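# Close and latch thermal cycler lid, then press START

## Task

Bring the thermal cycler's lid down by hand (no dropping or slamming it) and latch it, then push START so the display reads Running. The cycler is loose on the table and must finish upright, barely rotated, and no more than about a finger's width from its starting spot. The plate must stay lying flat in its block. At the end the gripper must have released everything and moved away.

## Robot and tools

Robot: a single arm with a two-finger gripper. Joints from base outward: waist, shoulder, elbow, wrist pitch, wrist yaw, wrist roll, plus the finger gap. Ranges (rad): waist -2.880 to 2.880, shoulder 0.000 to 3.142, elbow 0.000 to 3.019, wrist pitch -1.693 to 1.571, wrist yaw -1.571 to 1.571, wrist roll -2.094 to 2.094. The fingers point along the gripper's +z axis and close along its y axis. The reported hand point sits midway between the finger pads, roughly 1 cm short of the tips.

Frame: the scene frame has its origin on the table surface under the arm base, +z up, +y to the left when facing along +x. The base may be slightly tilted. Reported hand positions can be a bit wrong, worse when reaching far, and motions often stop a centimetre or more from the command, usually low. Very small commands of a few mm may produce no motion.

The 8-number row (used by both execute_actions and move): x, y, z in metres, then qw, qx, qy, qz (w first), then opening. All are absolute targets in the scene frame, not offsets; the row is a pose plus a finger command. Opening runs from -1 (closed) to +1 (fully open, 0.094 m). A target more than 0.6 m from the last reported position along any gripper axis is refused and nothing is sent. Resend the wanted quaternion in every row, since the reported one may drift. Each control step the command is clipped to 70 mm and 16 degrees from the measured pose, and position wins over orientation if both can't be met.

execute_actions: argument actions is a list holding zero or one item. Empty list: no command, returns state with pictures. An action item is {"rows": [...], "steps": n}: 1 to 15 rows, n from 1 to 15 (default 15), each step 1/30 s; each row drives one step and the final row repeats to fill the steps. Actions need at least 4 steps. A wait item is {"steps": n} with n up to 300, counted from the previous result, so your reply time eats into it. Optional pictures (true/false) adds camera images. The result is read 4 steps before the action ends; those steps run during your next reply. After that the arm only continues to the last clipped pose, so check where it actually got and send the remainder.

move: argument target is one 8-number row (absolute pose plus opening); speed in m/s from 0.002 to 0.5, default 0.25, with rotation capped at twice that in rad/s. It drives a straight path of 0.5 to 10 s (cut off at 10 s) and does not avoid obstacles. The opening is applied at the start. The hand may lag, stray, or exceed the speed, especially with the arm nearly straight. Faster contact hits harder, and aiming deeper past a contact presses harder. The result has a move: line giving the ending (done, off_target, moving, held, fault) and the limits that acted (paced = the pose was clipped; held = some steps blocked, after which the arm may jump fast), plus distance from target, and pictures.

wait: seconds from 0 to 10; nothing new is sent. zoom_image: camera is cam_head_left (896x504), cam_head_right (896x504) or cam_wrist (504x504); region [x0, y0, x1, y1] in pixels, top-left origin, at most 504 by 504. finished_scene: pass the number of the scene you are in; it is final and reports success. Answering without a tool call ends the run.

Result lines: the state gives end_effector_position and end_effector_quat_wxyz. Joint positions and Joint velocities list the six joints (rad, rad/s) then finger gap (m, m/s). grip_measured is the finger opening on the command scale; readings may be off by around 1 mm consistently. To hold something, command roughly 0.03 below grip_measured (less for a lighter grip). Pad force tops out near 50 to 62 N, lower on thin parts. A pose unreachable line means the clearance check (which treats the mount under the base as arm) altered or blocked the command; HELD marks steps where that happened. Hand target appears only when no steps are pending. MOTOR HOT warns from 85 °C; at 100 °C an OVER-TEMPERATURE FAULT drops the arm. FAULT lines mean a stop.

Cameras: calibration gives K, distortion and T_world_to_cam per camera; actual poses may differ by a couple of degrees and millimetres.

Task hints: latched means the lid is fully closed and the handle rests fully down on its stop; one without the other fails, and START is ignored until then. If the lid is down but unlatched, keep hold of the handle, swing it fully up (the lid may rise), then press it down onto its stop. Lower the lid gently. Avoid shoving the loose cycler, disturbing the plate, knocking anything off the table, dropping held items, hard impacts and long heavy holds. Finish by opening the gripper and backing away.

Each tool is called in YAML: its name, and indented under it one key for each argument.

## Session

execute_actions:
  actions: []

Scene clock: 0.00 s of 7800.00 s.
end_effector_position=(+0.3204, +0.5434, +0.2753) grip_measured=+1.000 end_effector_quat_wxyz=(+0.046, +0.846, -0.531, +0.031)
Joint positions: [ 0.915  2.49   1.807 -1.061  0.436 -0.903  0.094]
Joint velocities: [ 0.005 -0.005  0.007  0.007  0.007  0.037  0.   ]
Motor temperatures (°C, as the motors report them): [24 25 22 24 22 24]
Hand target: +0.326, +0.550, +0.280; +0.038, +0.844, -0.534, +0.030

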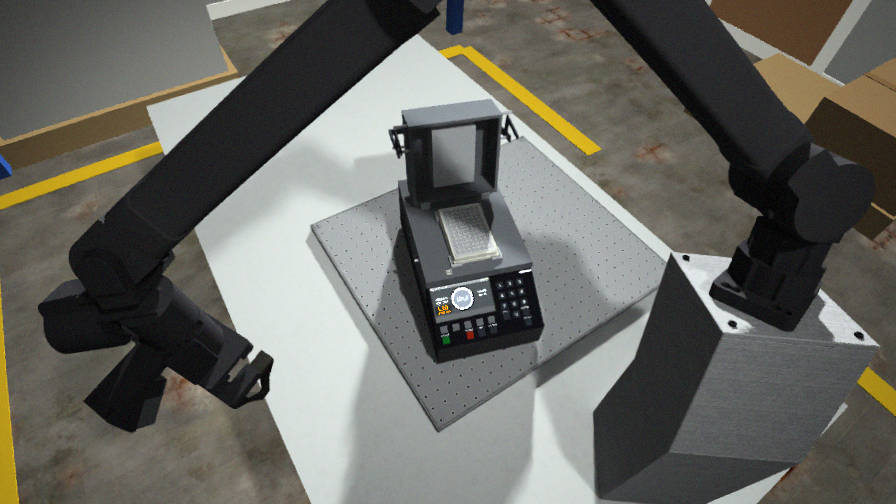

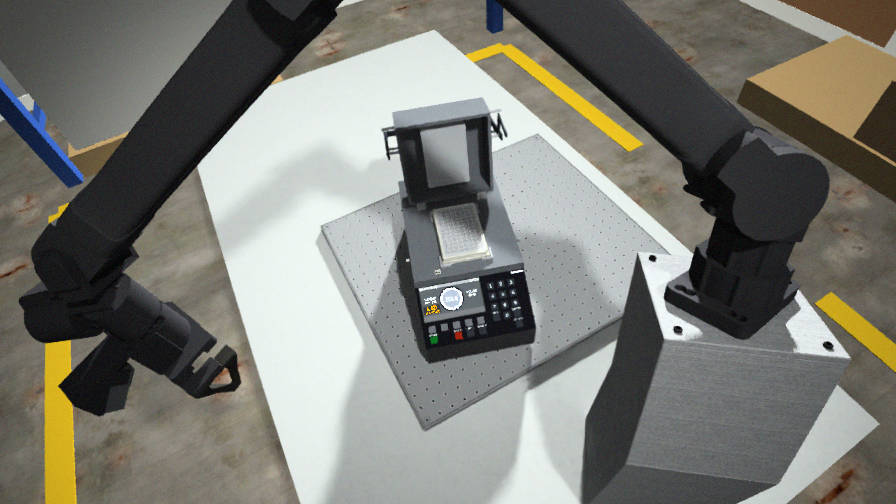

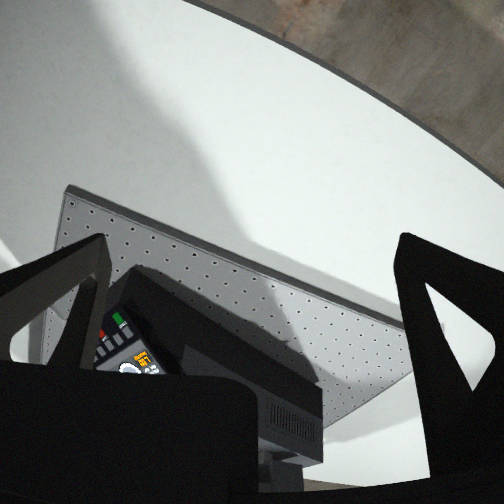

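zoom_image:
  camera: "cam_head_left"
  region: [370, 80, 570, 380]

zoom_image:
  camera: "cam_head_right"
  region: [360, 80, 560, 380]

Region (370, 80, 570, 380) of cam_head_left's 896x504 image, scaled by 1.680, with more detail than that image has.

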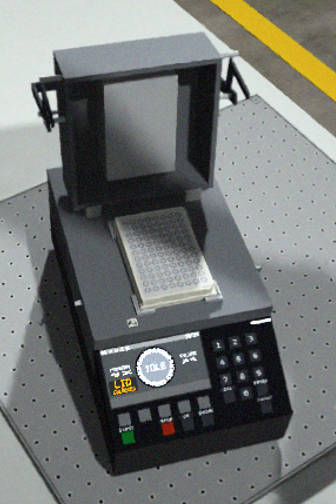

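Region (360, 80, 560, 380) of cam_head_right's 896x504 image, scaled by 1.680, with more detail than that image has.

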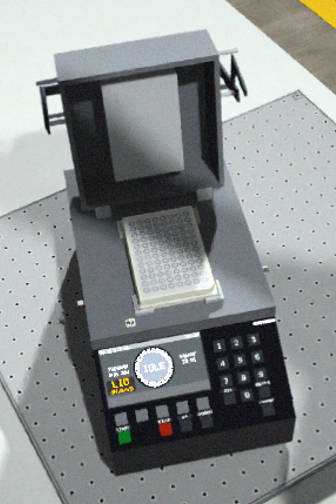

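move:
  target: [0.66,-0.02,0.46,0,0.191,0.982,0,1]
  speed: 0.3

action 0: the call puts the target (arm/x, arm/y, arm/z) 0.670 m from end_effector_position in the last result along the gripper's own x axis as it stood there; a target may be at most 0.6 m away along each of those axes, so nothing of the call was run and nothing moved. Command a nearer target, and go on from there in a later call.

move:
  target: [0.62,0.05,0.46,0,0.191,0.982,0,1]
  speed: 0.3

Scene clock: 5.50 s of 7800.00 s.
end_effector_position=(+0.5977, +0.0478, +0.4425) grip_measured=+1.000 end_effector_quat_wxyz=(-0.019, +0.177, +0.984, -0.015)
Joint positions: [ 0.08   1.715  1.531 -1.188  0.316  0.561  0.094]
Joint velocities: [ 0.005 -0.015 -0.017 -0.002  0.037  0.007  0.   ]
Motor temperatures (°C, as the motors report them): [24 26 23 24 22 24]
Hand target: +0.614, +0.043, +0.461; -0.001, +0.191, +0.982, -0.007
Off the commanded pose: 0.028 m, 3 deg.
Kept back: nothing.
move: off_target
camera_calibration (this result's frames):
cam_wrist: T_world_to_cam=[[-0.35237, -0.935476, 0.0268254, 0.244543], [-0.734385, 0.294165, 0.611675, 0.16302], [-0.580098, 0.195836, -0.790654, 0.803251], [0, 0, 0, 1]] pos_world=[0.671854, 0.0235037, 0.528819]

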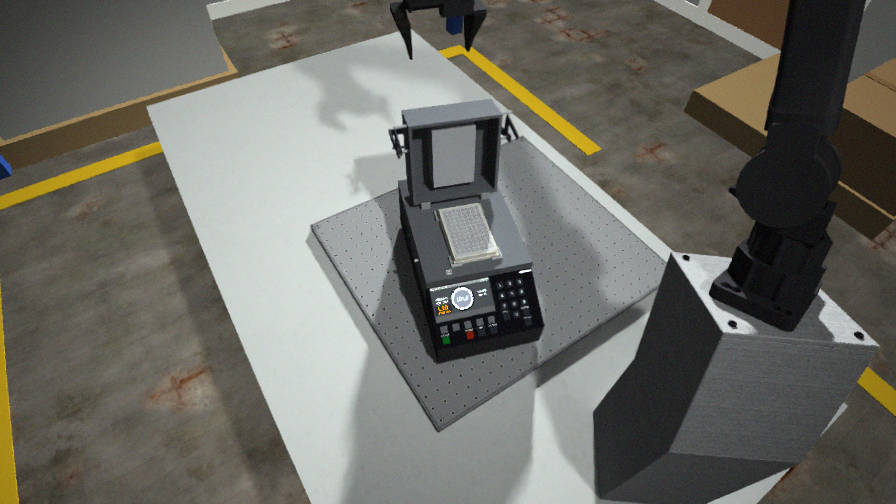

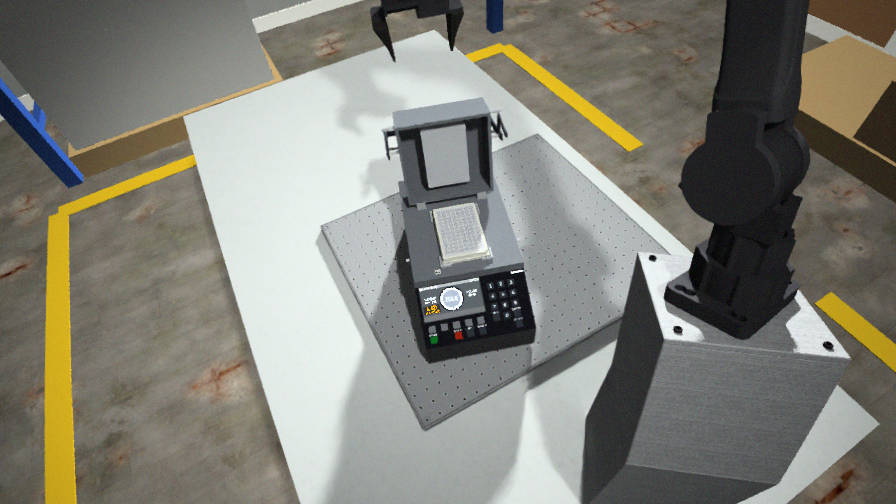

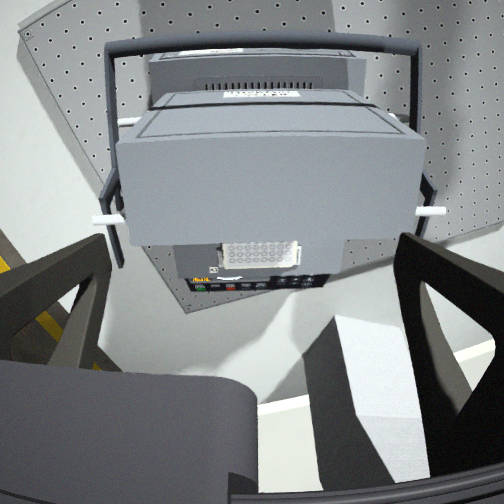

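move:
  target: [0.66,0.33,0.33,-0.2495,-0.533,0.791,-0.168,1]
  speed: 0.3

Scene clock: 9.50 s of 7800.00 s.
end_effector_position=(+0.6546, +0.3215, +0.3208) grip_measured=+1.000 end_effector_quat_wxyz=(-0.128, -0.563, +0.801, -0.161)
Joint positions: [ 0.444  2.621  2.557 -1.697  0.687 -0.496  0.094]
Joint velocities: [ 0.015 -0.005 -0.012  0.002 -0.037 -0.037  0.   ]
Motor temperatures (°C, as the motors report them): [24 27 24 24 22 24]
Hand target: +0.661, +0.330, +0.332; -0.114, -0.565, +0.801, -0.163
Off the commanded pose: 0.014 m, 14 deg.
joint sent to its limit — the command would take joint 4 (wrist pitch) past its lower limit, so that joint was sent only as far as its limit.
Kept back: nothing.
move: off_target
camera_calibration (this result's frames):
cam_wrist: T_world_to_cam=[[0.940614, -0.322419, 0.106259, -0.54511], [-0.254043, -0.460904, 0.850311, 0.0506017], [-0.225181, -0.826809, -0.515442, 0.694636], [0, 0, 0, 1]] pos_world=[0.682012, 0.4219, 0.37294]

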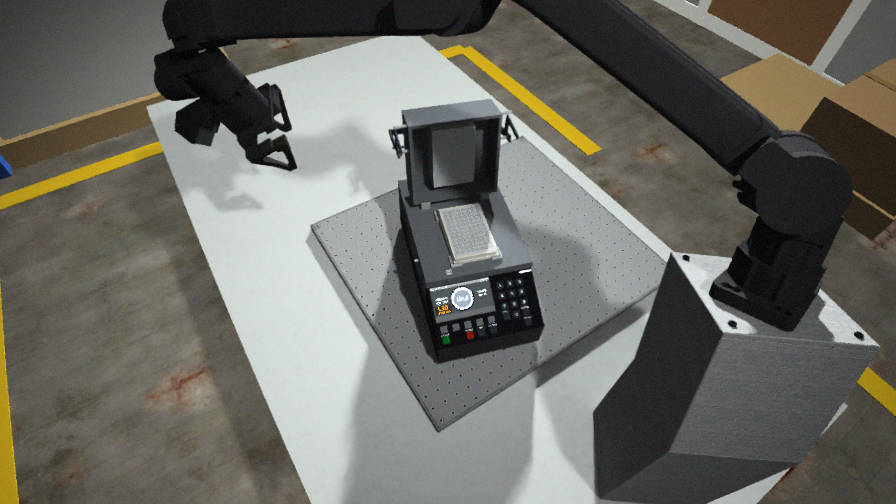

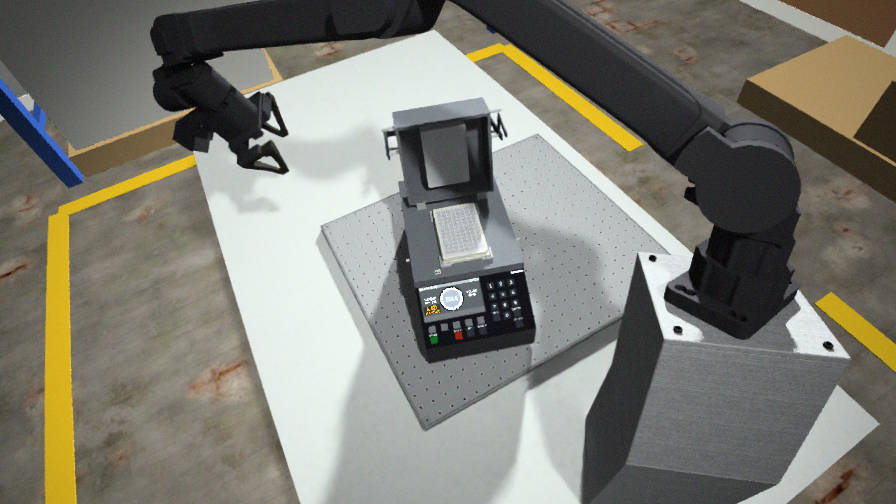

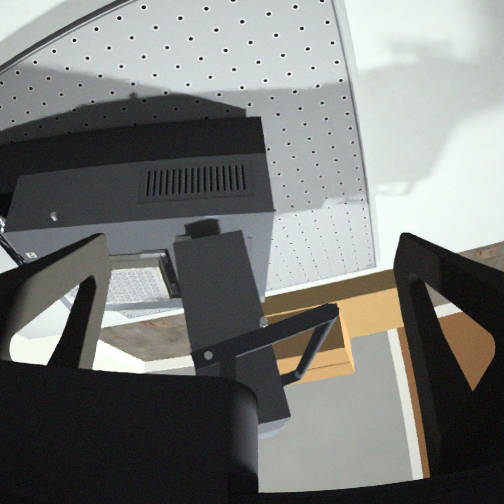

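move:
  target: [0.654,0.013,0.39,-0.0749,-0.569,0.812,0.107,-0.1]
  speed: 0.3

move:
  target: [0.645,0.016,0.315,-0.0749,-0.569,0.812,0.107,-0.1]
  speed: 0.15

Scene clock: 12.17 s of 7800.00 s.
end_effector_position=(+0.6493, +0.0062, +0.3792) grip_measured=-0.097 end_effector_quat_wxyz=(-0.088, -0.560, +0.817, +0.105)
Joint positions: [-0.066  2.009  1.899 -1.436  0.169 -1.101  0.042]
Joint velocities: [ 0.005 -0.015  0.002 -0.002 -0.051  0.095  0.   ]
Motor temperatures (°C, as the motors report them): [24 27 24 24 22 24]
Hand target: +0.651, +0.012, +0.389; -0.082, -0.568, +0.812, +0.106
Off the commanded pose: 0.014 m, 2 deg.
Kept back: nothing.
move: off_target; limits=paced
camera_calibration (this result's frames):
cam_wrist: T_world_to_cam=[[0.892457, -0.354738, -0.278714, -0.470529], [-0.135255, -0.799787, 0.584848, -0.12013], [-0.43038, -0.484254, -0.761755, 0.68731], [0, 0, 0, 1]] pos_world=[0.699484, 0.0698397, 0.462677]

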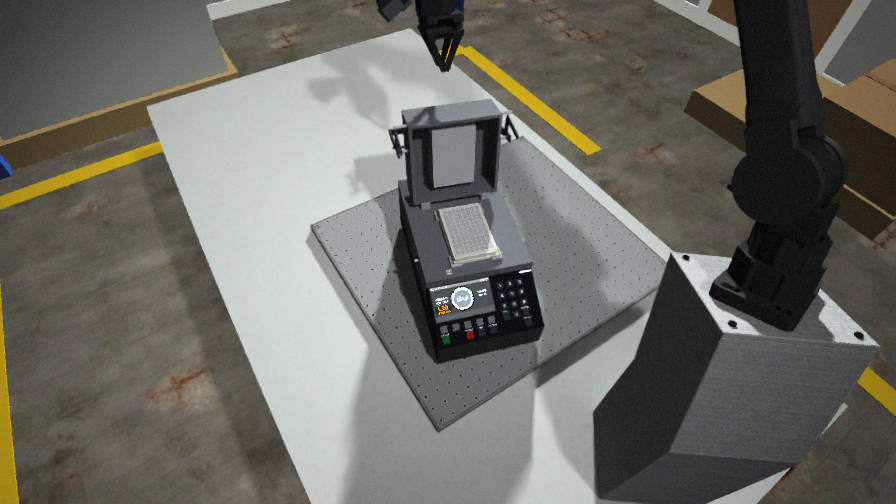

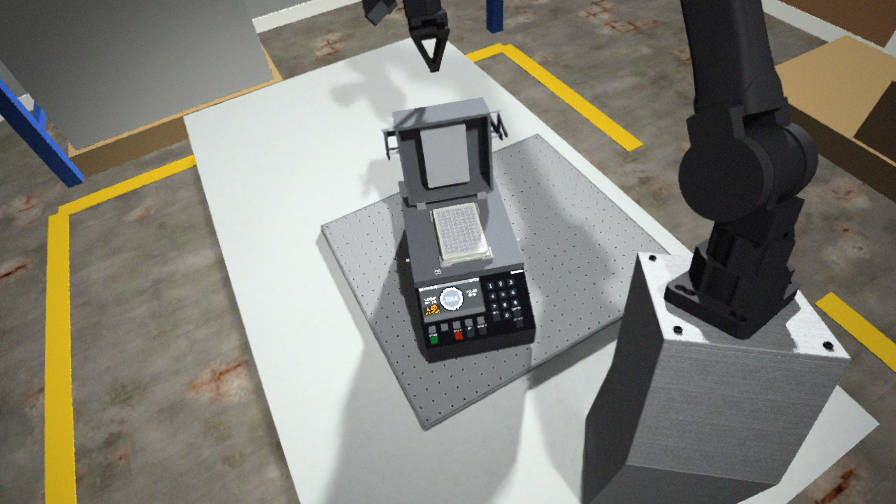

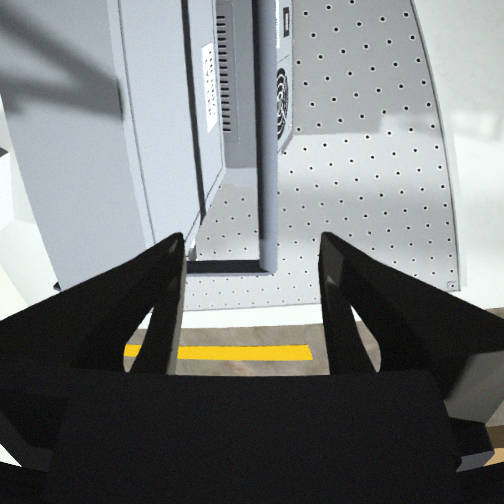

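Scene clock: 13.07 s of 7800.00 s.
end_effector_position=(+0.6442, +0.0241, +0.3181) grip_measured=-0.097 end_effector_quat_wxyz=(-0.078, -0.572, +0.809, +0.107)
Joint positions: [-0.066  2.071  1.834 -1.295  0.16  -1.135  0.042]
Joint velocities: [-0.005 -0.015  0.002 -0.017 -0.022  0.007  0.   ]
Motor temperatures (°C, as the motors report them): [24 27 24 24 22 24]
Hand target: +0.646, +0.016, +0.315; -0.075, -0.569, +0.812, +0.107
Off the commanded pose: 0.009 m, 1 deg.
Kept back: nothing.
move: done
camera_calibration (this result's frames):
cam_wrist: T_world_to_cam=[[0.905484, -0.325835, -0.271901, -0.487884], [-0.122192, -0.813744, 0.568234, -0.0735445], [-0.406408, -0.481302, -0.776647, 0.636422], [0, 0, 0, 1]] pos_world=[0.691431, 0.0874955, 0.40341]

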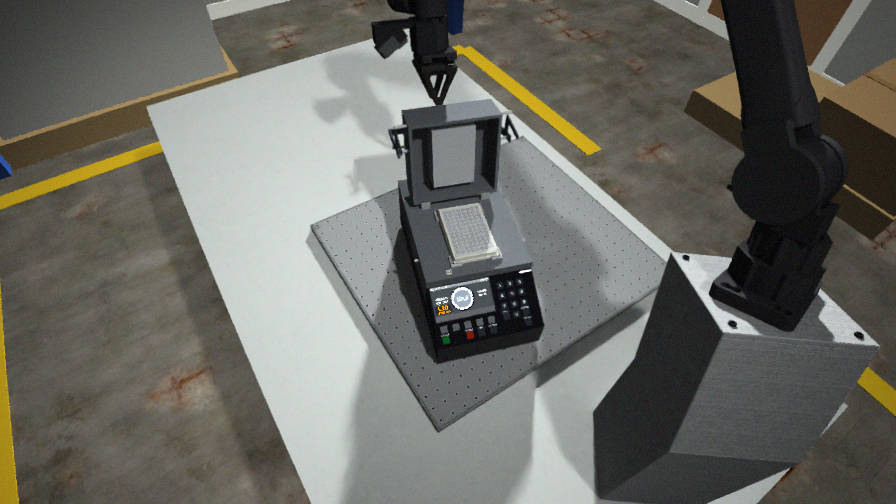

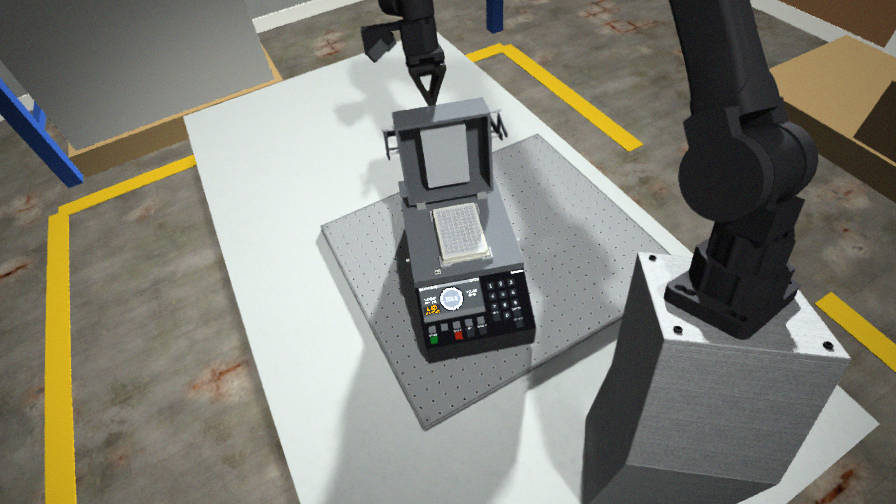

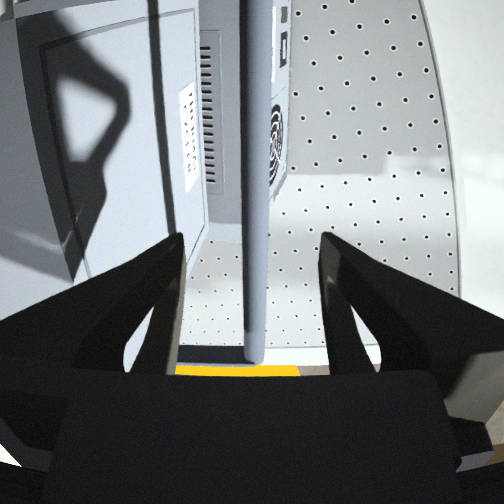

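move:
  target: [0.628,0.022,0.253,-0.110,-0.563,0.804,0.156,-0.35]
  speed: 0.06

Scene clock: 14.87 s of 7800.00 s.
end_effector_position=(+0.6160, +0.0306, +0.2503) grip_measured=-0.347 end_effector_quat_wxyz=(-0.119, -0.567, +0.800, +0.157)
Joint positions: [-0.095  2.194  1.846 -1.305  0.114 -1.149  0.031]
Joint velocities: [-0.015  0.005  0.002  0.002  0.051  0.051 -0.001]
Motor temperatures (°C, as the motors report them): [24 27 24 24 22 24]
Hand target: +0.628, +0.022, +0.253; -0.110, -0.564, +0.804, +0.155
Off the commanded pose: 0.015 m, 1 deg.
Kept back: nothing.
move: off_target
camera_calibration (this result's frames):
cam_wrist: T_world_to_cam=[[0.864386, -0.310201, -0.395743, -0.422837], [-0.0481036, -0.834437, 0.549, -0.0733762], [-0.500523, -0.455512, -0.736197, 0.622599], [0, 0, 0, 1]] pos_world=[0.67359, 0.0912087, 0.331304]

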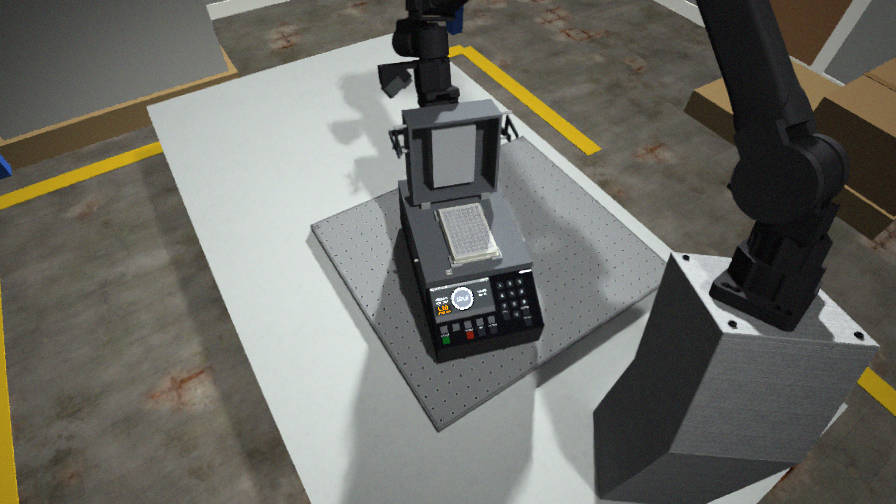

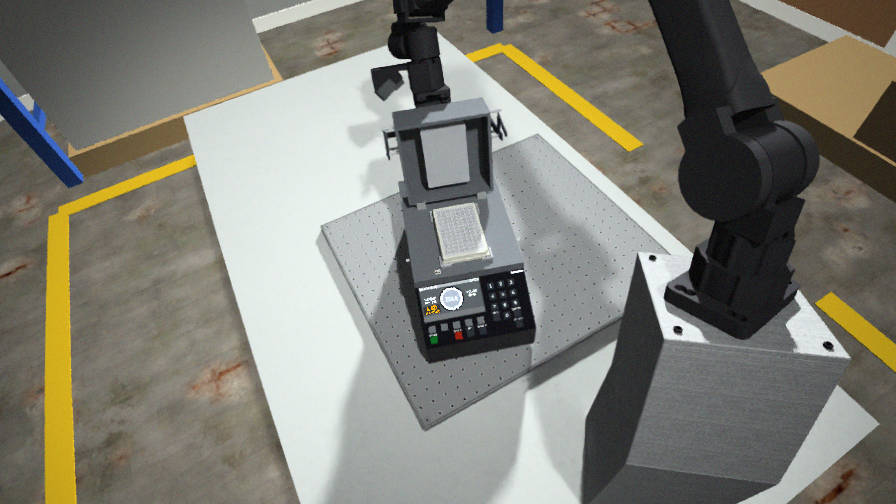

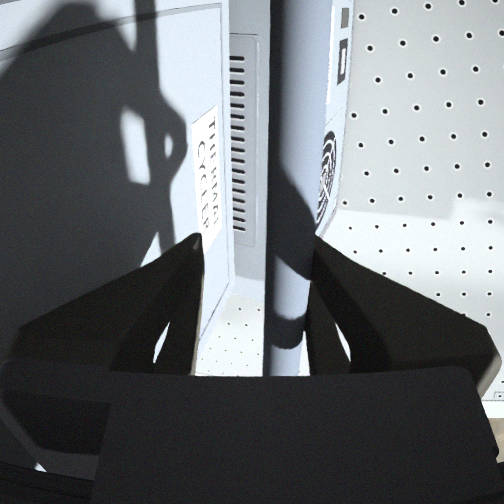

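execute_actions:
  actions:
    - {"rows":[[0.632,0.021,0.258,-0.110,-0.563,0.804,0.156,-0.45],[0.632,0.021,0.258,-0.110,-0.563,0.804,0.156,-0.5],[0.632,0.021,0.258,-0.110,-0.563,0.804,0.156,-0.55],[0.632,0.021,0.258,-0.110,-0.563,0.804,0.156,-0.6],[0.632,0.021,0.258,-0.110,-0.563,0.804,0.156,-0.64],[0.632,0.021,0.258,-0.110,-0.563,0.804,0.156,-0.68],[0.632,0.021,0.258,-0.110,-0.563,0.804,0.156,-0.71],[0.632,0.021,0.258,-0.110,-0.563,0.804,0.156,-0.74],[0.632,0.021,0.258,-0.110,-0.563,0.804,0.156,-0.77]],"steps":15}

wait:
  seconds: 0.3

Scene clock: 15.53 s of 7800.00 s.
end_effector_position=(+0.6258, +0.0273, +0.2540) grip_measured=-0.762 end_effector_quat_wxyz=(-0.111, -0.565, +0.803, +0.153)
Joint positions: [-0.099  2.196  1.87  -1.308  0.112 -1.15   0.011]
Joint velocities: [-0.005 -0.015 -0.012 -0.002 -0.007 -0.095 -0.   ]
Motor temperatures (°C, as the motors report them): [24 27 24 24 22 24]
Steps of this call (steps 1 to 9: nothing new was sent; steps 10 to 20: the first 11 steps of this action). Readings (end_effector_position):
10: (+0.6167, +0.0305, +0.2508)
11: (+0.6184, +0.0298, +0.2506)
13: (+0.6213, +0.0289, +0.2520)
17: (+0.6250, +0.0276, +0.2536)
20: the state above

Scene clock: 15.97 s of 7800.00 s.
end_effector_position=(+0.6258, +0.0273, +0.2540) grip_measured=-0.763 end_effector_quat_wxyz=(-0.111, -0.565, +0.803, +0.153)
Joint positions: [-0.099  2.196  1.87  -1.308  0.112 -1.15   0.011]
Joint velocities: [-0.005 -0.015  0.002  0.002  0.051  0.066  0.001]
Motor temperatures (°C, as the motors report them): [24 27 25 24 22 24]
Hand target: +0.631, +0.021, +0.258; -0.110, -0.563, +0.804, +0.156
Off the commanded pose: 0.010 m, 0 deg.
Kept back: nothing.
Steps of this call (steps 1 to 4: the last 4 steps of your previous action; steps 5 to 13: nothing new was sent). Readings (end_effector_position):
1: (+0.6258, +0.0273, +0.2540)
2: (+0.6258, +0.0273, +0.2540)
4: (+0.6258, +0.0273, +0.2540)
8: (+0.6258, +0.0273, +0.2540)
13: the state above
camera_calibration (this result's frames):
cam_wrist: T_world_to_cam=[[0.868957, -0.316745, -0.380245, -0.437527], [-0.0647616, -0.834519, 0.54716, -0.0667963], [-0.490632, -0.450833, -0.745674, 0.62477], [0, 0, 0, 1]] pos_world=[0.682399, 0.0873395, 0.336056]

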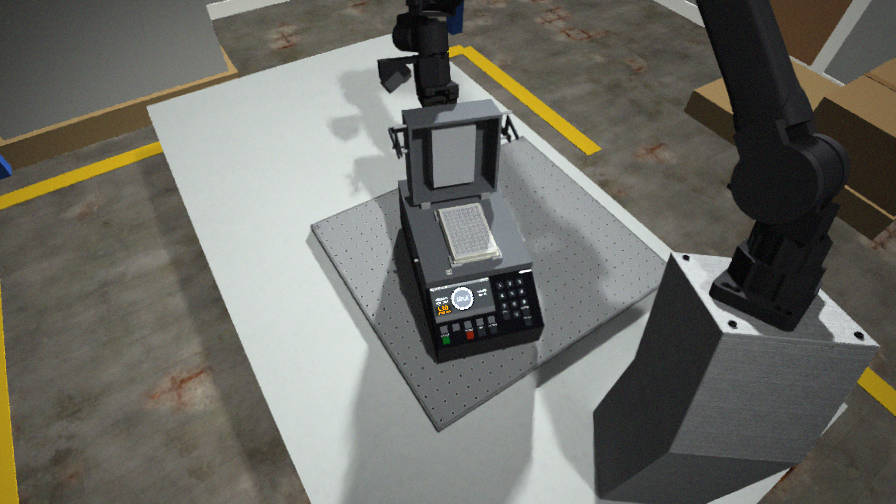

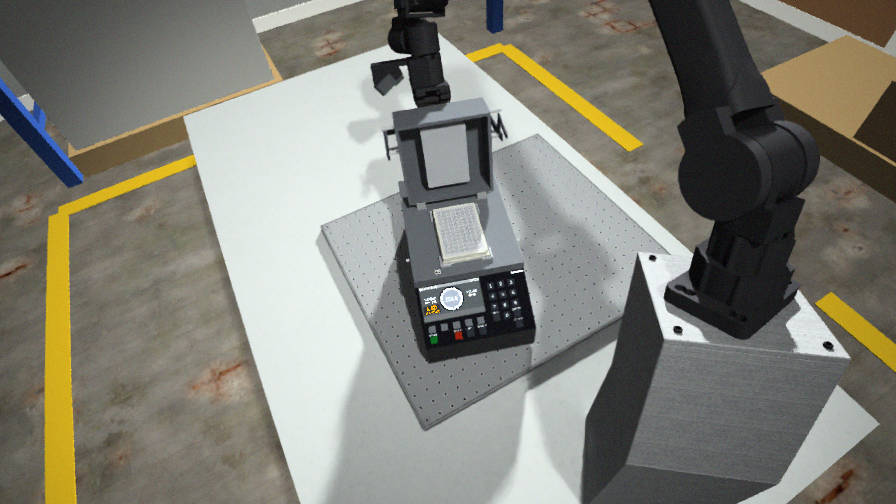

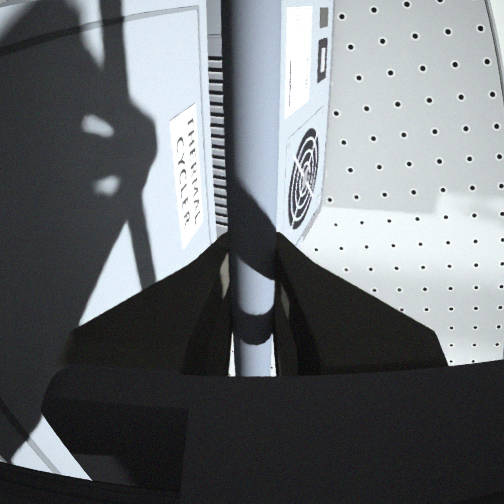

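move:
  target: [0.594,0.037,0.300,-0.0749,-0.569,0.812,0.107,-0.785]
  speed: 0.04

Scene clock: 18.00 s of 7800.00 s.
end_effector_position=(+0.6090, +0.0327, +0.2854) grip_measured=-0.773 end_effector_quat_wxyz=(-0.061, -0.569, +0.814, +0.098)
Joint positions: [-0.065  2.02   1.632 -1.104  0.158 -1.132  0.011]
Joint velocities: [ 0.005 -0.015  0.007  0.002 -0.051  0.066 -0.   ]
Motor temperatures (°C, as the motors report them): [24 28 24 24 22 24]
Hand target: +0.595, +0.037, +0.299; -0.074, -0.568, +0.812, +0.107
Off the commanded pose: 0.021 m, 2 deg.
Kept back: nothing.
move: off_target
camera_calibration (this result's frames):
cam_wrist: T_world_to_cam=[[0.911161, -0.336154, -0.238299, -0.474821], [-0.153728, -0.813891, 0.560311, -0.0308264], [-0.3823, -0.473901, -0.793262, 0.590736], [0, 0, 0, 1]] pos_world=[0.653738, 0.0952476, 0.372731]

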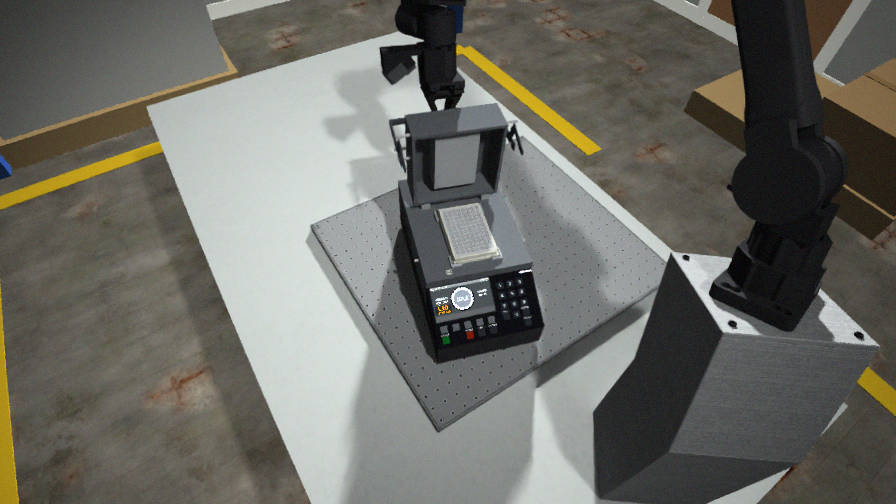

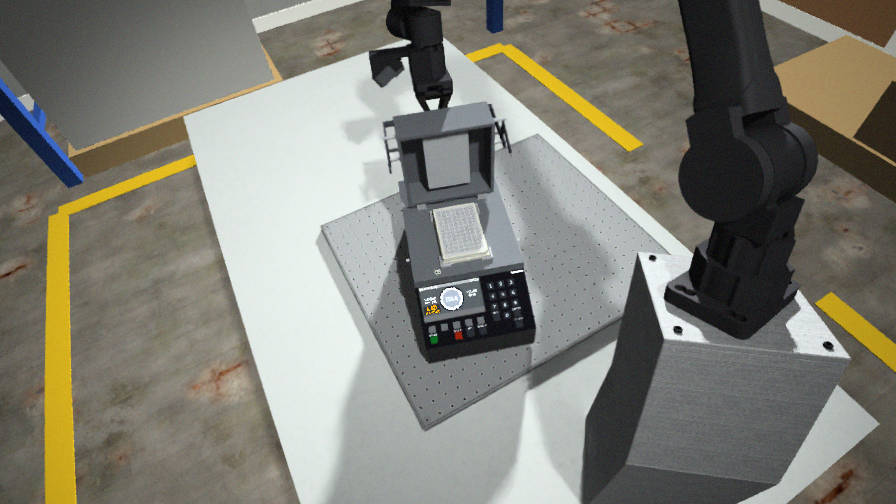

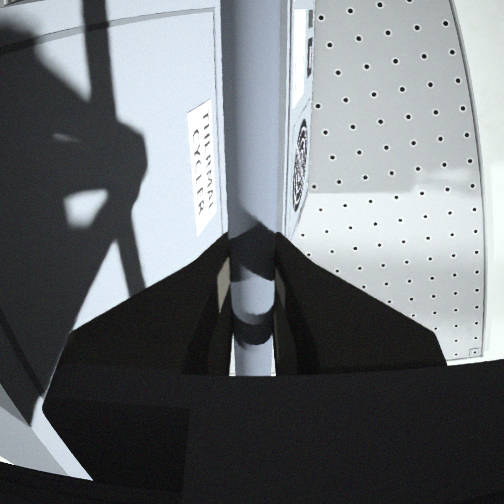

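move:
  target: [0.535,0.059,0.326,-0.05,-0.572,0.816,0.071,-0.80]
  speed: 0.05

Scene clock: 20.33 s of 7800.00 s.
end_effector_position=(+0.5548, +0.0516, +0.3148) grip_measured=-0.783 end_effector_quat_wxyz=(-0.035, -0.571, +0.818, +0.057)
Joint positions: [ 0.002  1.836  1.351 -0.933  0.213 -1.079  0.01 ]
Joint velocities: [-0.005  0.005  0.002 -0.007  0.007 -0.037  0.002]
Motor temperatures (°C, as the motors report them): [24 28 24 24 22 24]
Hand target: +0.536, +0.059, +0.324; -0.049, -0.571, +0.816, +0.071
Off the commanded pose: 0.024 m, 2 deg.
Kept back: nothing.
move: off_target
camera_calibration (this result's frames):
cam_wrist: T_world_to_cam=[[0.92761, -0.345289, -0.142532, -0.450881], [-0.20653, -0.791998, 0.57453, -0.0165343], [-0.311264, -0.503502, -0.805978, 0.568375], [0, 0, 0, 1]] pos_world=[0.591741, 0.117399, 0.403332]

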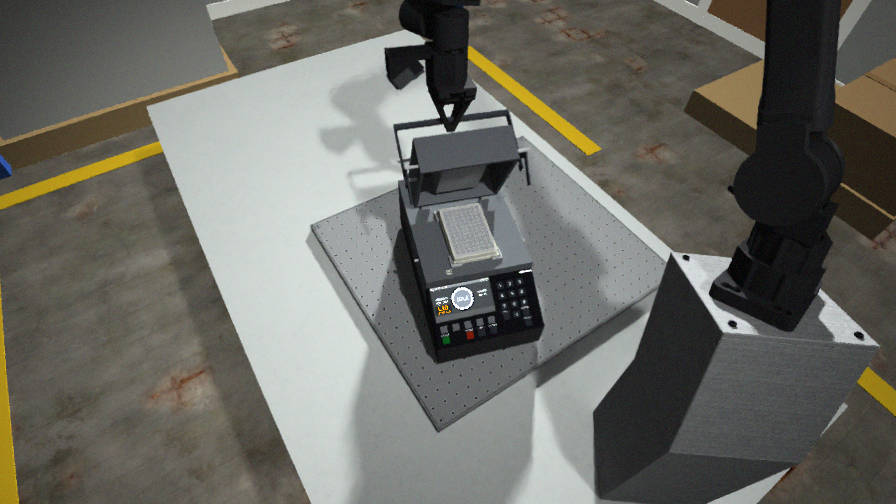

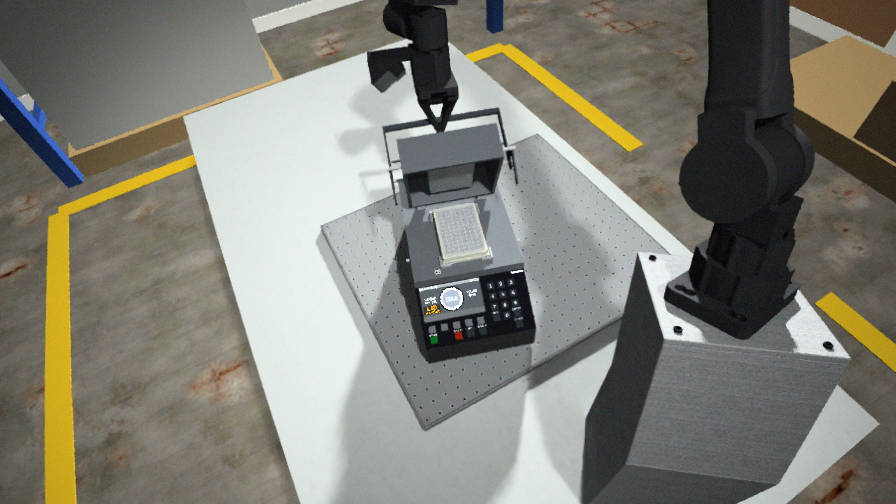

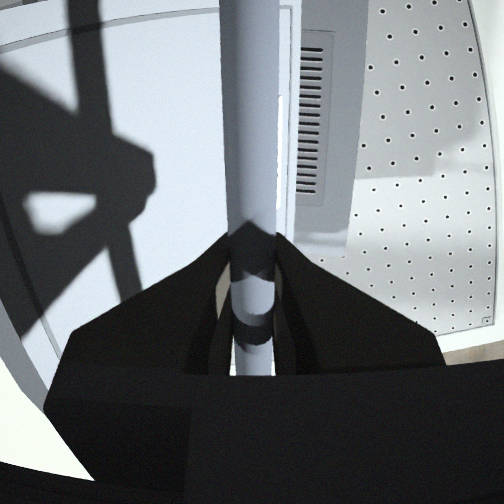

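move:
  target: [0.469,0.083,0.326,0,-0.574,0.819,0,-0.80]
  speed: 0.05

Scene clock: 22.77 s of 7800.00 s.
end_effector_position=(+0.4843, +0.0767, +0.3157) grip_measured=-0.783 end_effector_quat_wxyz=(+0.006, -0.572, +0.820, -0.010)
Joint positions: [ 0.101  1.686  1.025 -0.648  0.321 -1.013  0.01 ]
Joint velocities: [-0.015 -0.005 -0.007 -0.007 -0.022  0.007  0.   ]
Motor temperatures (°C, as the motors report them): [24 28 24 24 22 24]
Hand target: +0.470, +0.084, +0.324; +0.001, -0.573, +0.819, +0.000
Off the commanded pose: 0.019 m, 1 deg.
Kept back: nothing.
move: off_target
camera_calibration (this result's frames):
cam_wrist: T_world_to_cam=[[0.936745, -0.349752, 0.0135244, -0.430001], [-0.290408, -0.755074, 0.587815, 0.0217859], [-0.195378, -0.55456, -0.808882, 0.508538], [0, 0, 0, 1]] pos_world=[0.508485, 0.148071, 0.404356]

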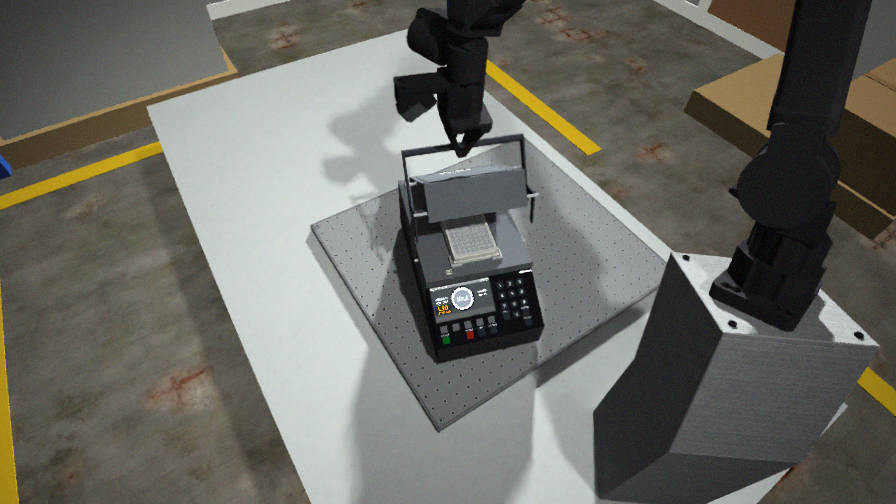

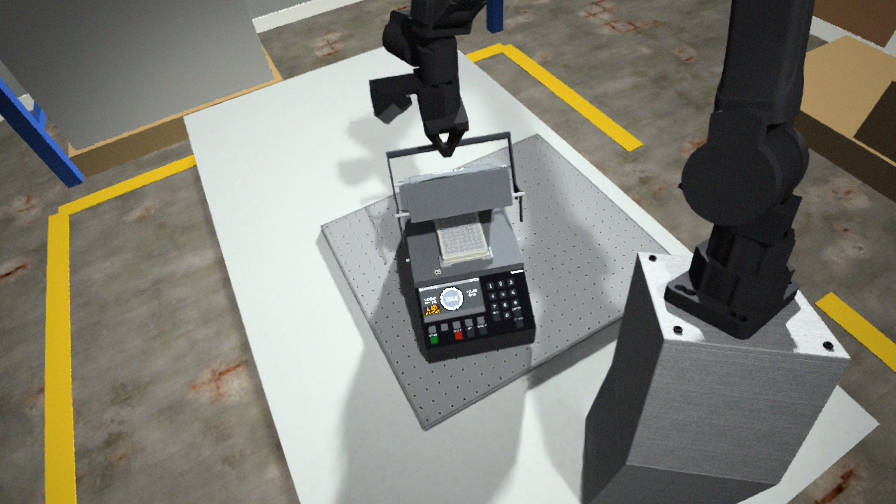

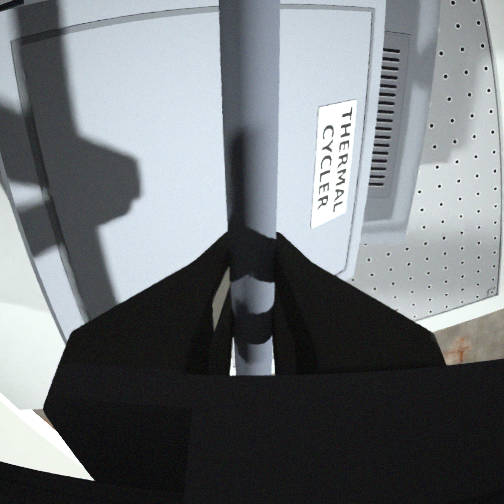

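move:
  target: [0.425,0.099,0.298,0.025,-0.573,0.818,-0.036,-0.80]
  speed: 0.04

Scene clock: 24.93 s of 7800.00 s.
end_effector_position=(+0.4428, +0.0917, +0.2906) grip_measured=-0.783 end_effector_quat_wxyz=(+0.031, -0.570, +0.820, -0.048)
Joint positions: [ 0.156  1.684  0.855 -0.419  0.387 -0.982  0.01 ]
Joint velocities: [ 0.005 -0.005  0.002 -0.007  0.022 -0.037 -0.002]
Motor temperatures (°C, as the motors report them): [24 28 24 24 22 24]
Hand target: +0.426, +0.100, +0.296; +0.026, -0.573, +0.818, -0.036
Off the commanded pose: 0.021 m, 2 deg.
Kept back: nothing.
move: off_target
camera_calibration (this result's frames):
cam_wrist: T_world_to_cam=[[0.931099, -0.349675, 0.103834, -0.409357], [-0.341381, -0.735072, 0.585772, 0.0572191], [-0.128505, -0.580859, -0.803797, 0.459738], [0, 0, 0, 1]] pos_world=[0.459764, 0.165961, 0.378524]

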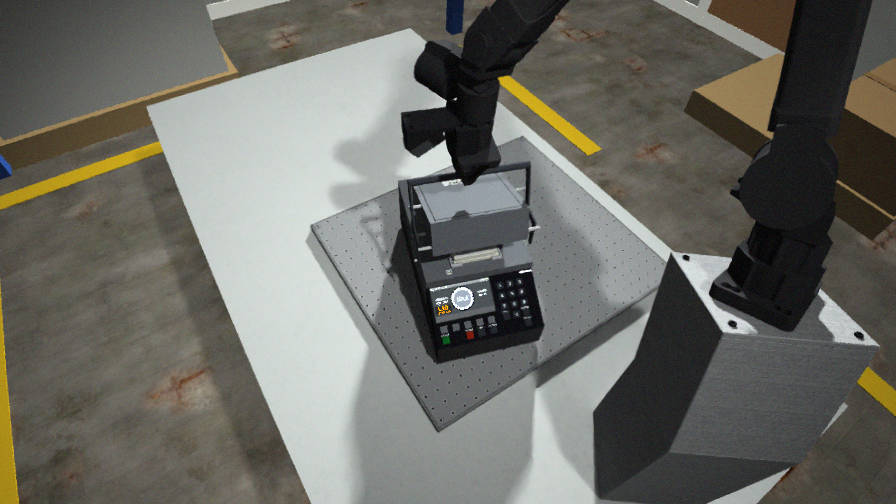

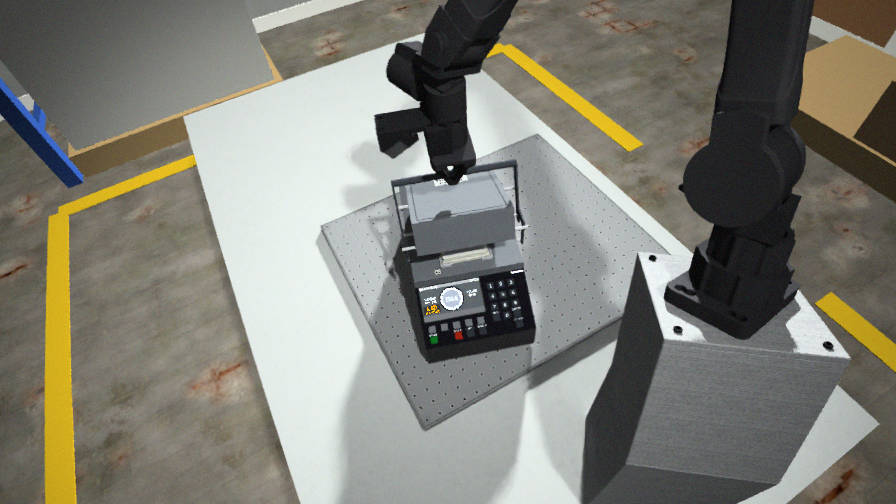

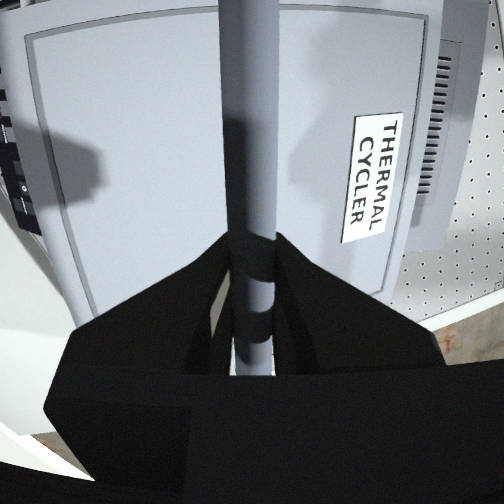

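move:
  target: [0.4035,0.107,0.272,0.025,-0.573,0.818,-0.036,-0.80]
  speed: 0.025

Scene clock: 27.30 s of 7800.00 s.
end_effector_position=(+0.4273, +0.0973, +0.2737) grip_measured=-0.783 end_effector_quat_wxyz=(+0.038, -0.569, +0.820, -0.054)
Joint positions: [ 0.167  1.714  0.803 -0.324  0.396 -0.975  0.01 ]
Joint velocities: [-0.005  0.005  0.012 -0.002 -0.022  0.022  0.001]
Motor temperatures (°C, as the motors report them): [24 28 23 24 22 25]
Hand target: +0.404, +0.107, +0.271; +0.025, -0.573, +0.818, -0.036
Off the commanded pose: 0.026 m, 3 deg.
Kept back: nothing.
move: off_target
camera_calibration (this result's frames):
cam_wrist: T_world_to_cam=[[0.928206, -0.351641, 0.121581, -0.394631], [-0.353951, -0.733817, 0.579854, 0.0728317], [-0.114682, -0.581258, -0.805597, 0.442074], [0, 0, 0, 1]] pos_world=[0.442776, 0.171636, 0.361882]

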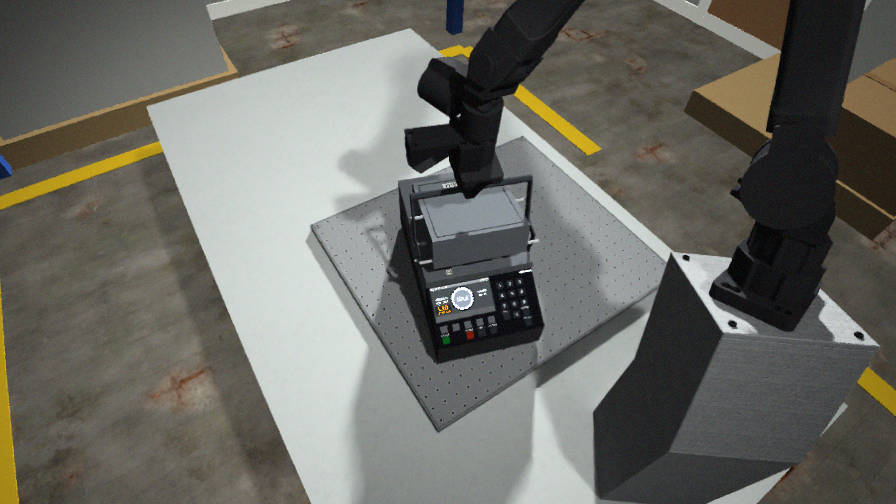

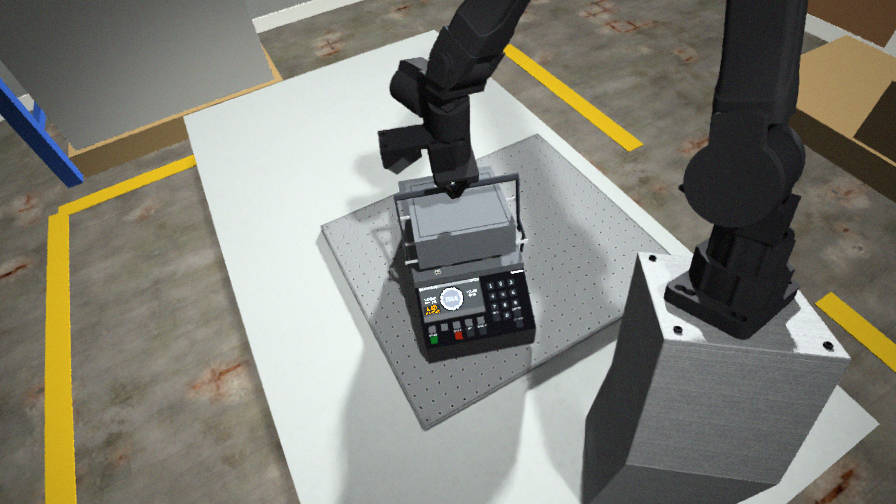

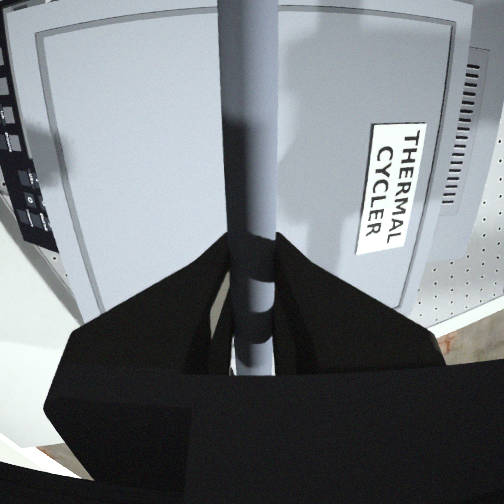

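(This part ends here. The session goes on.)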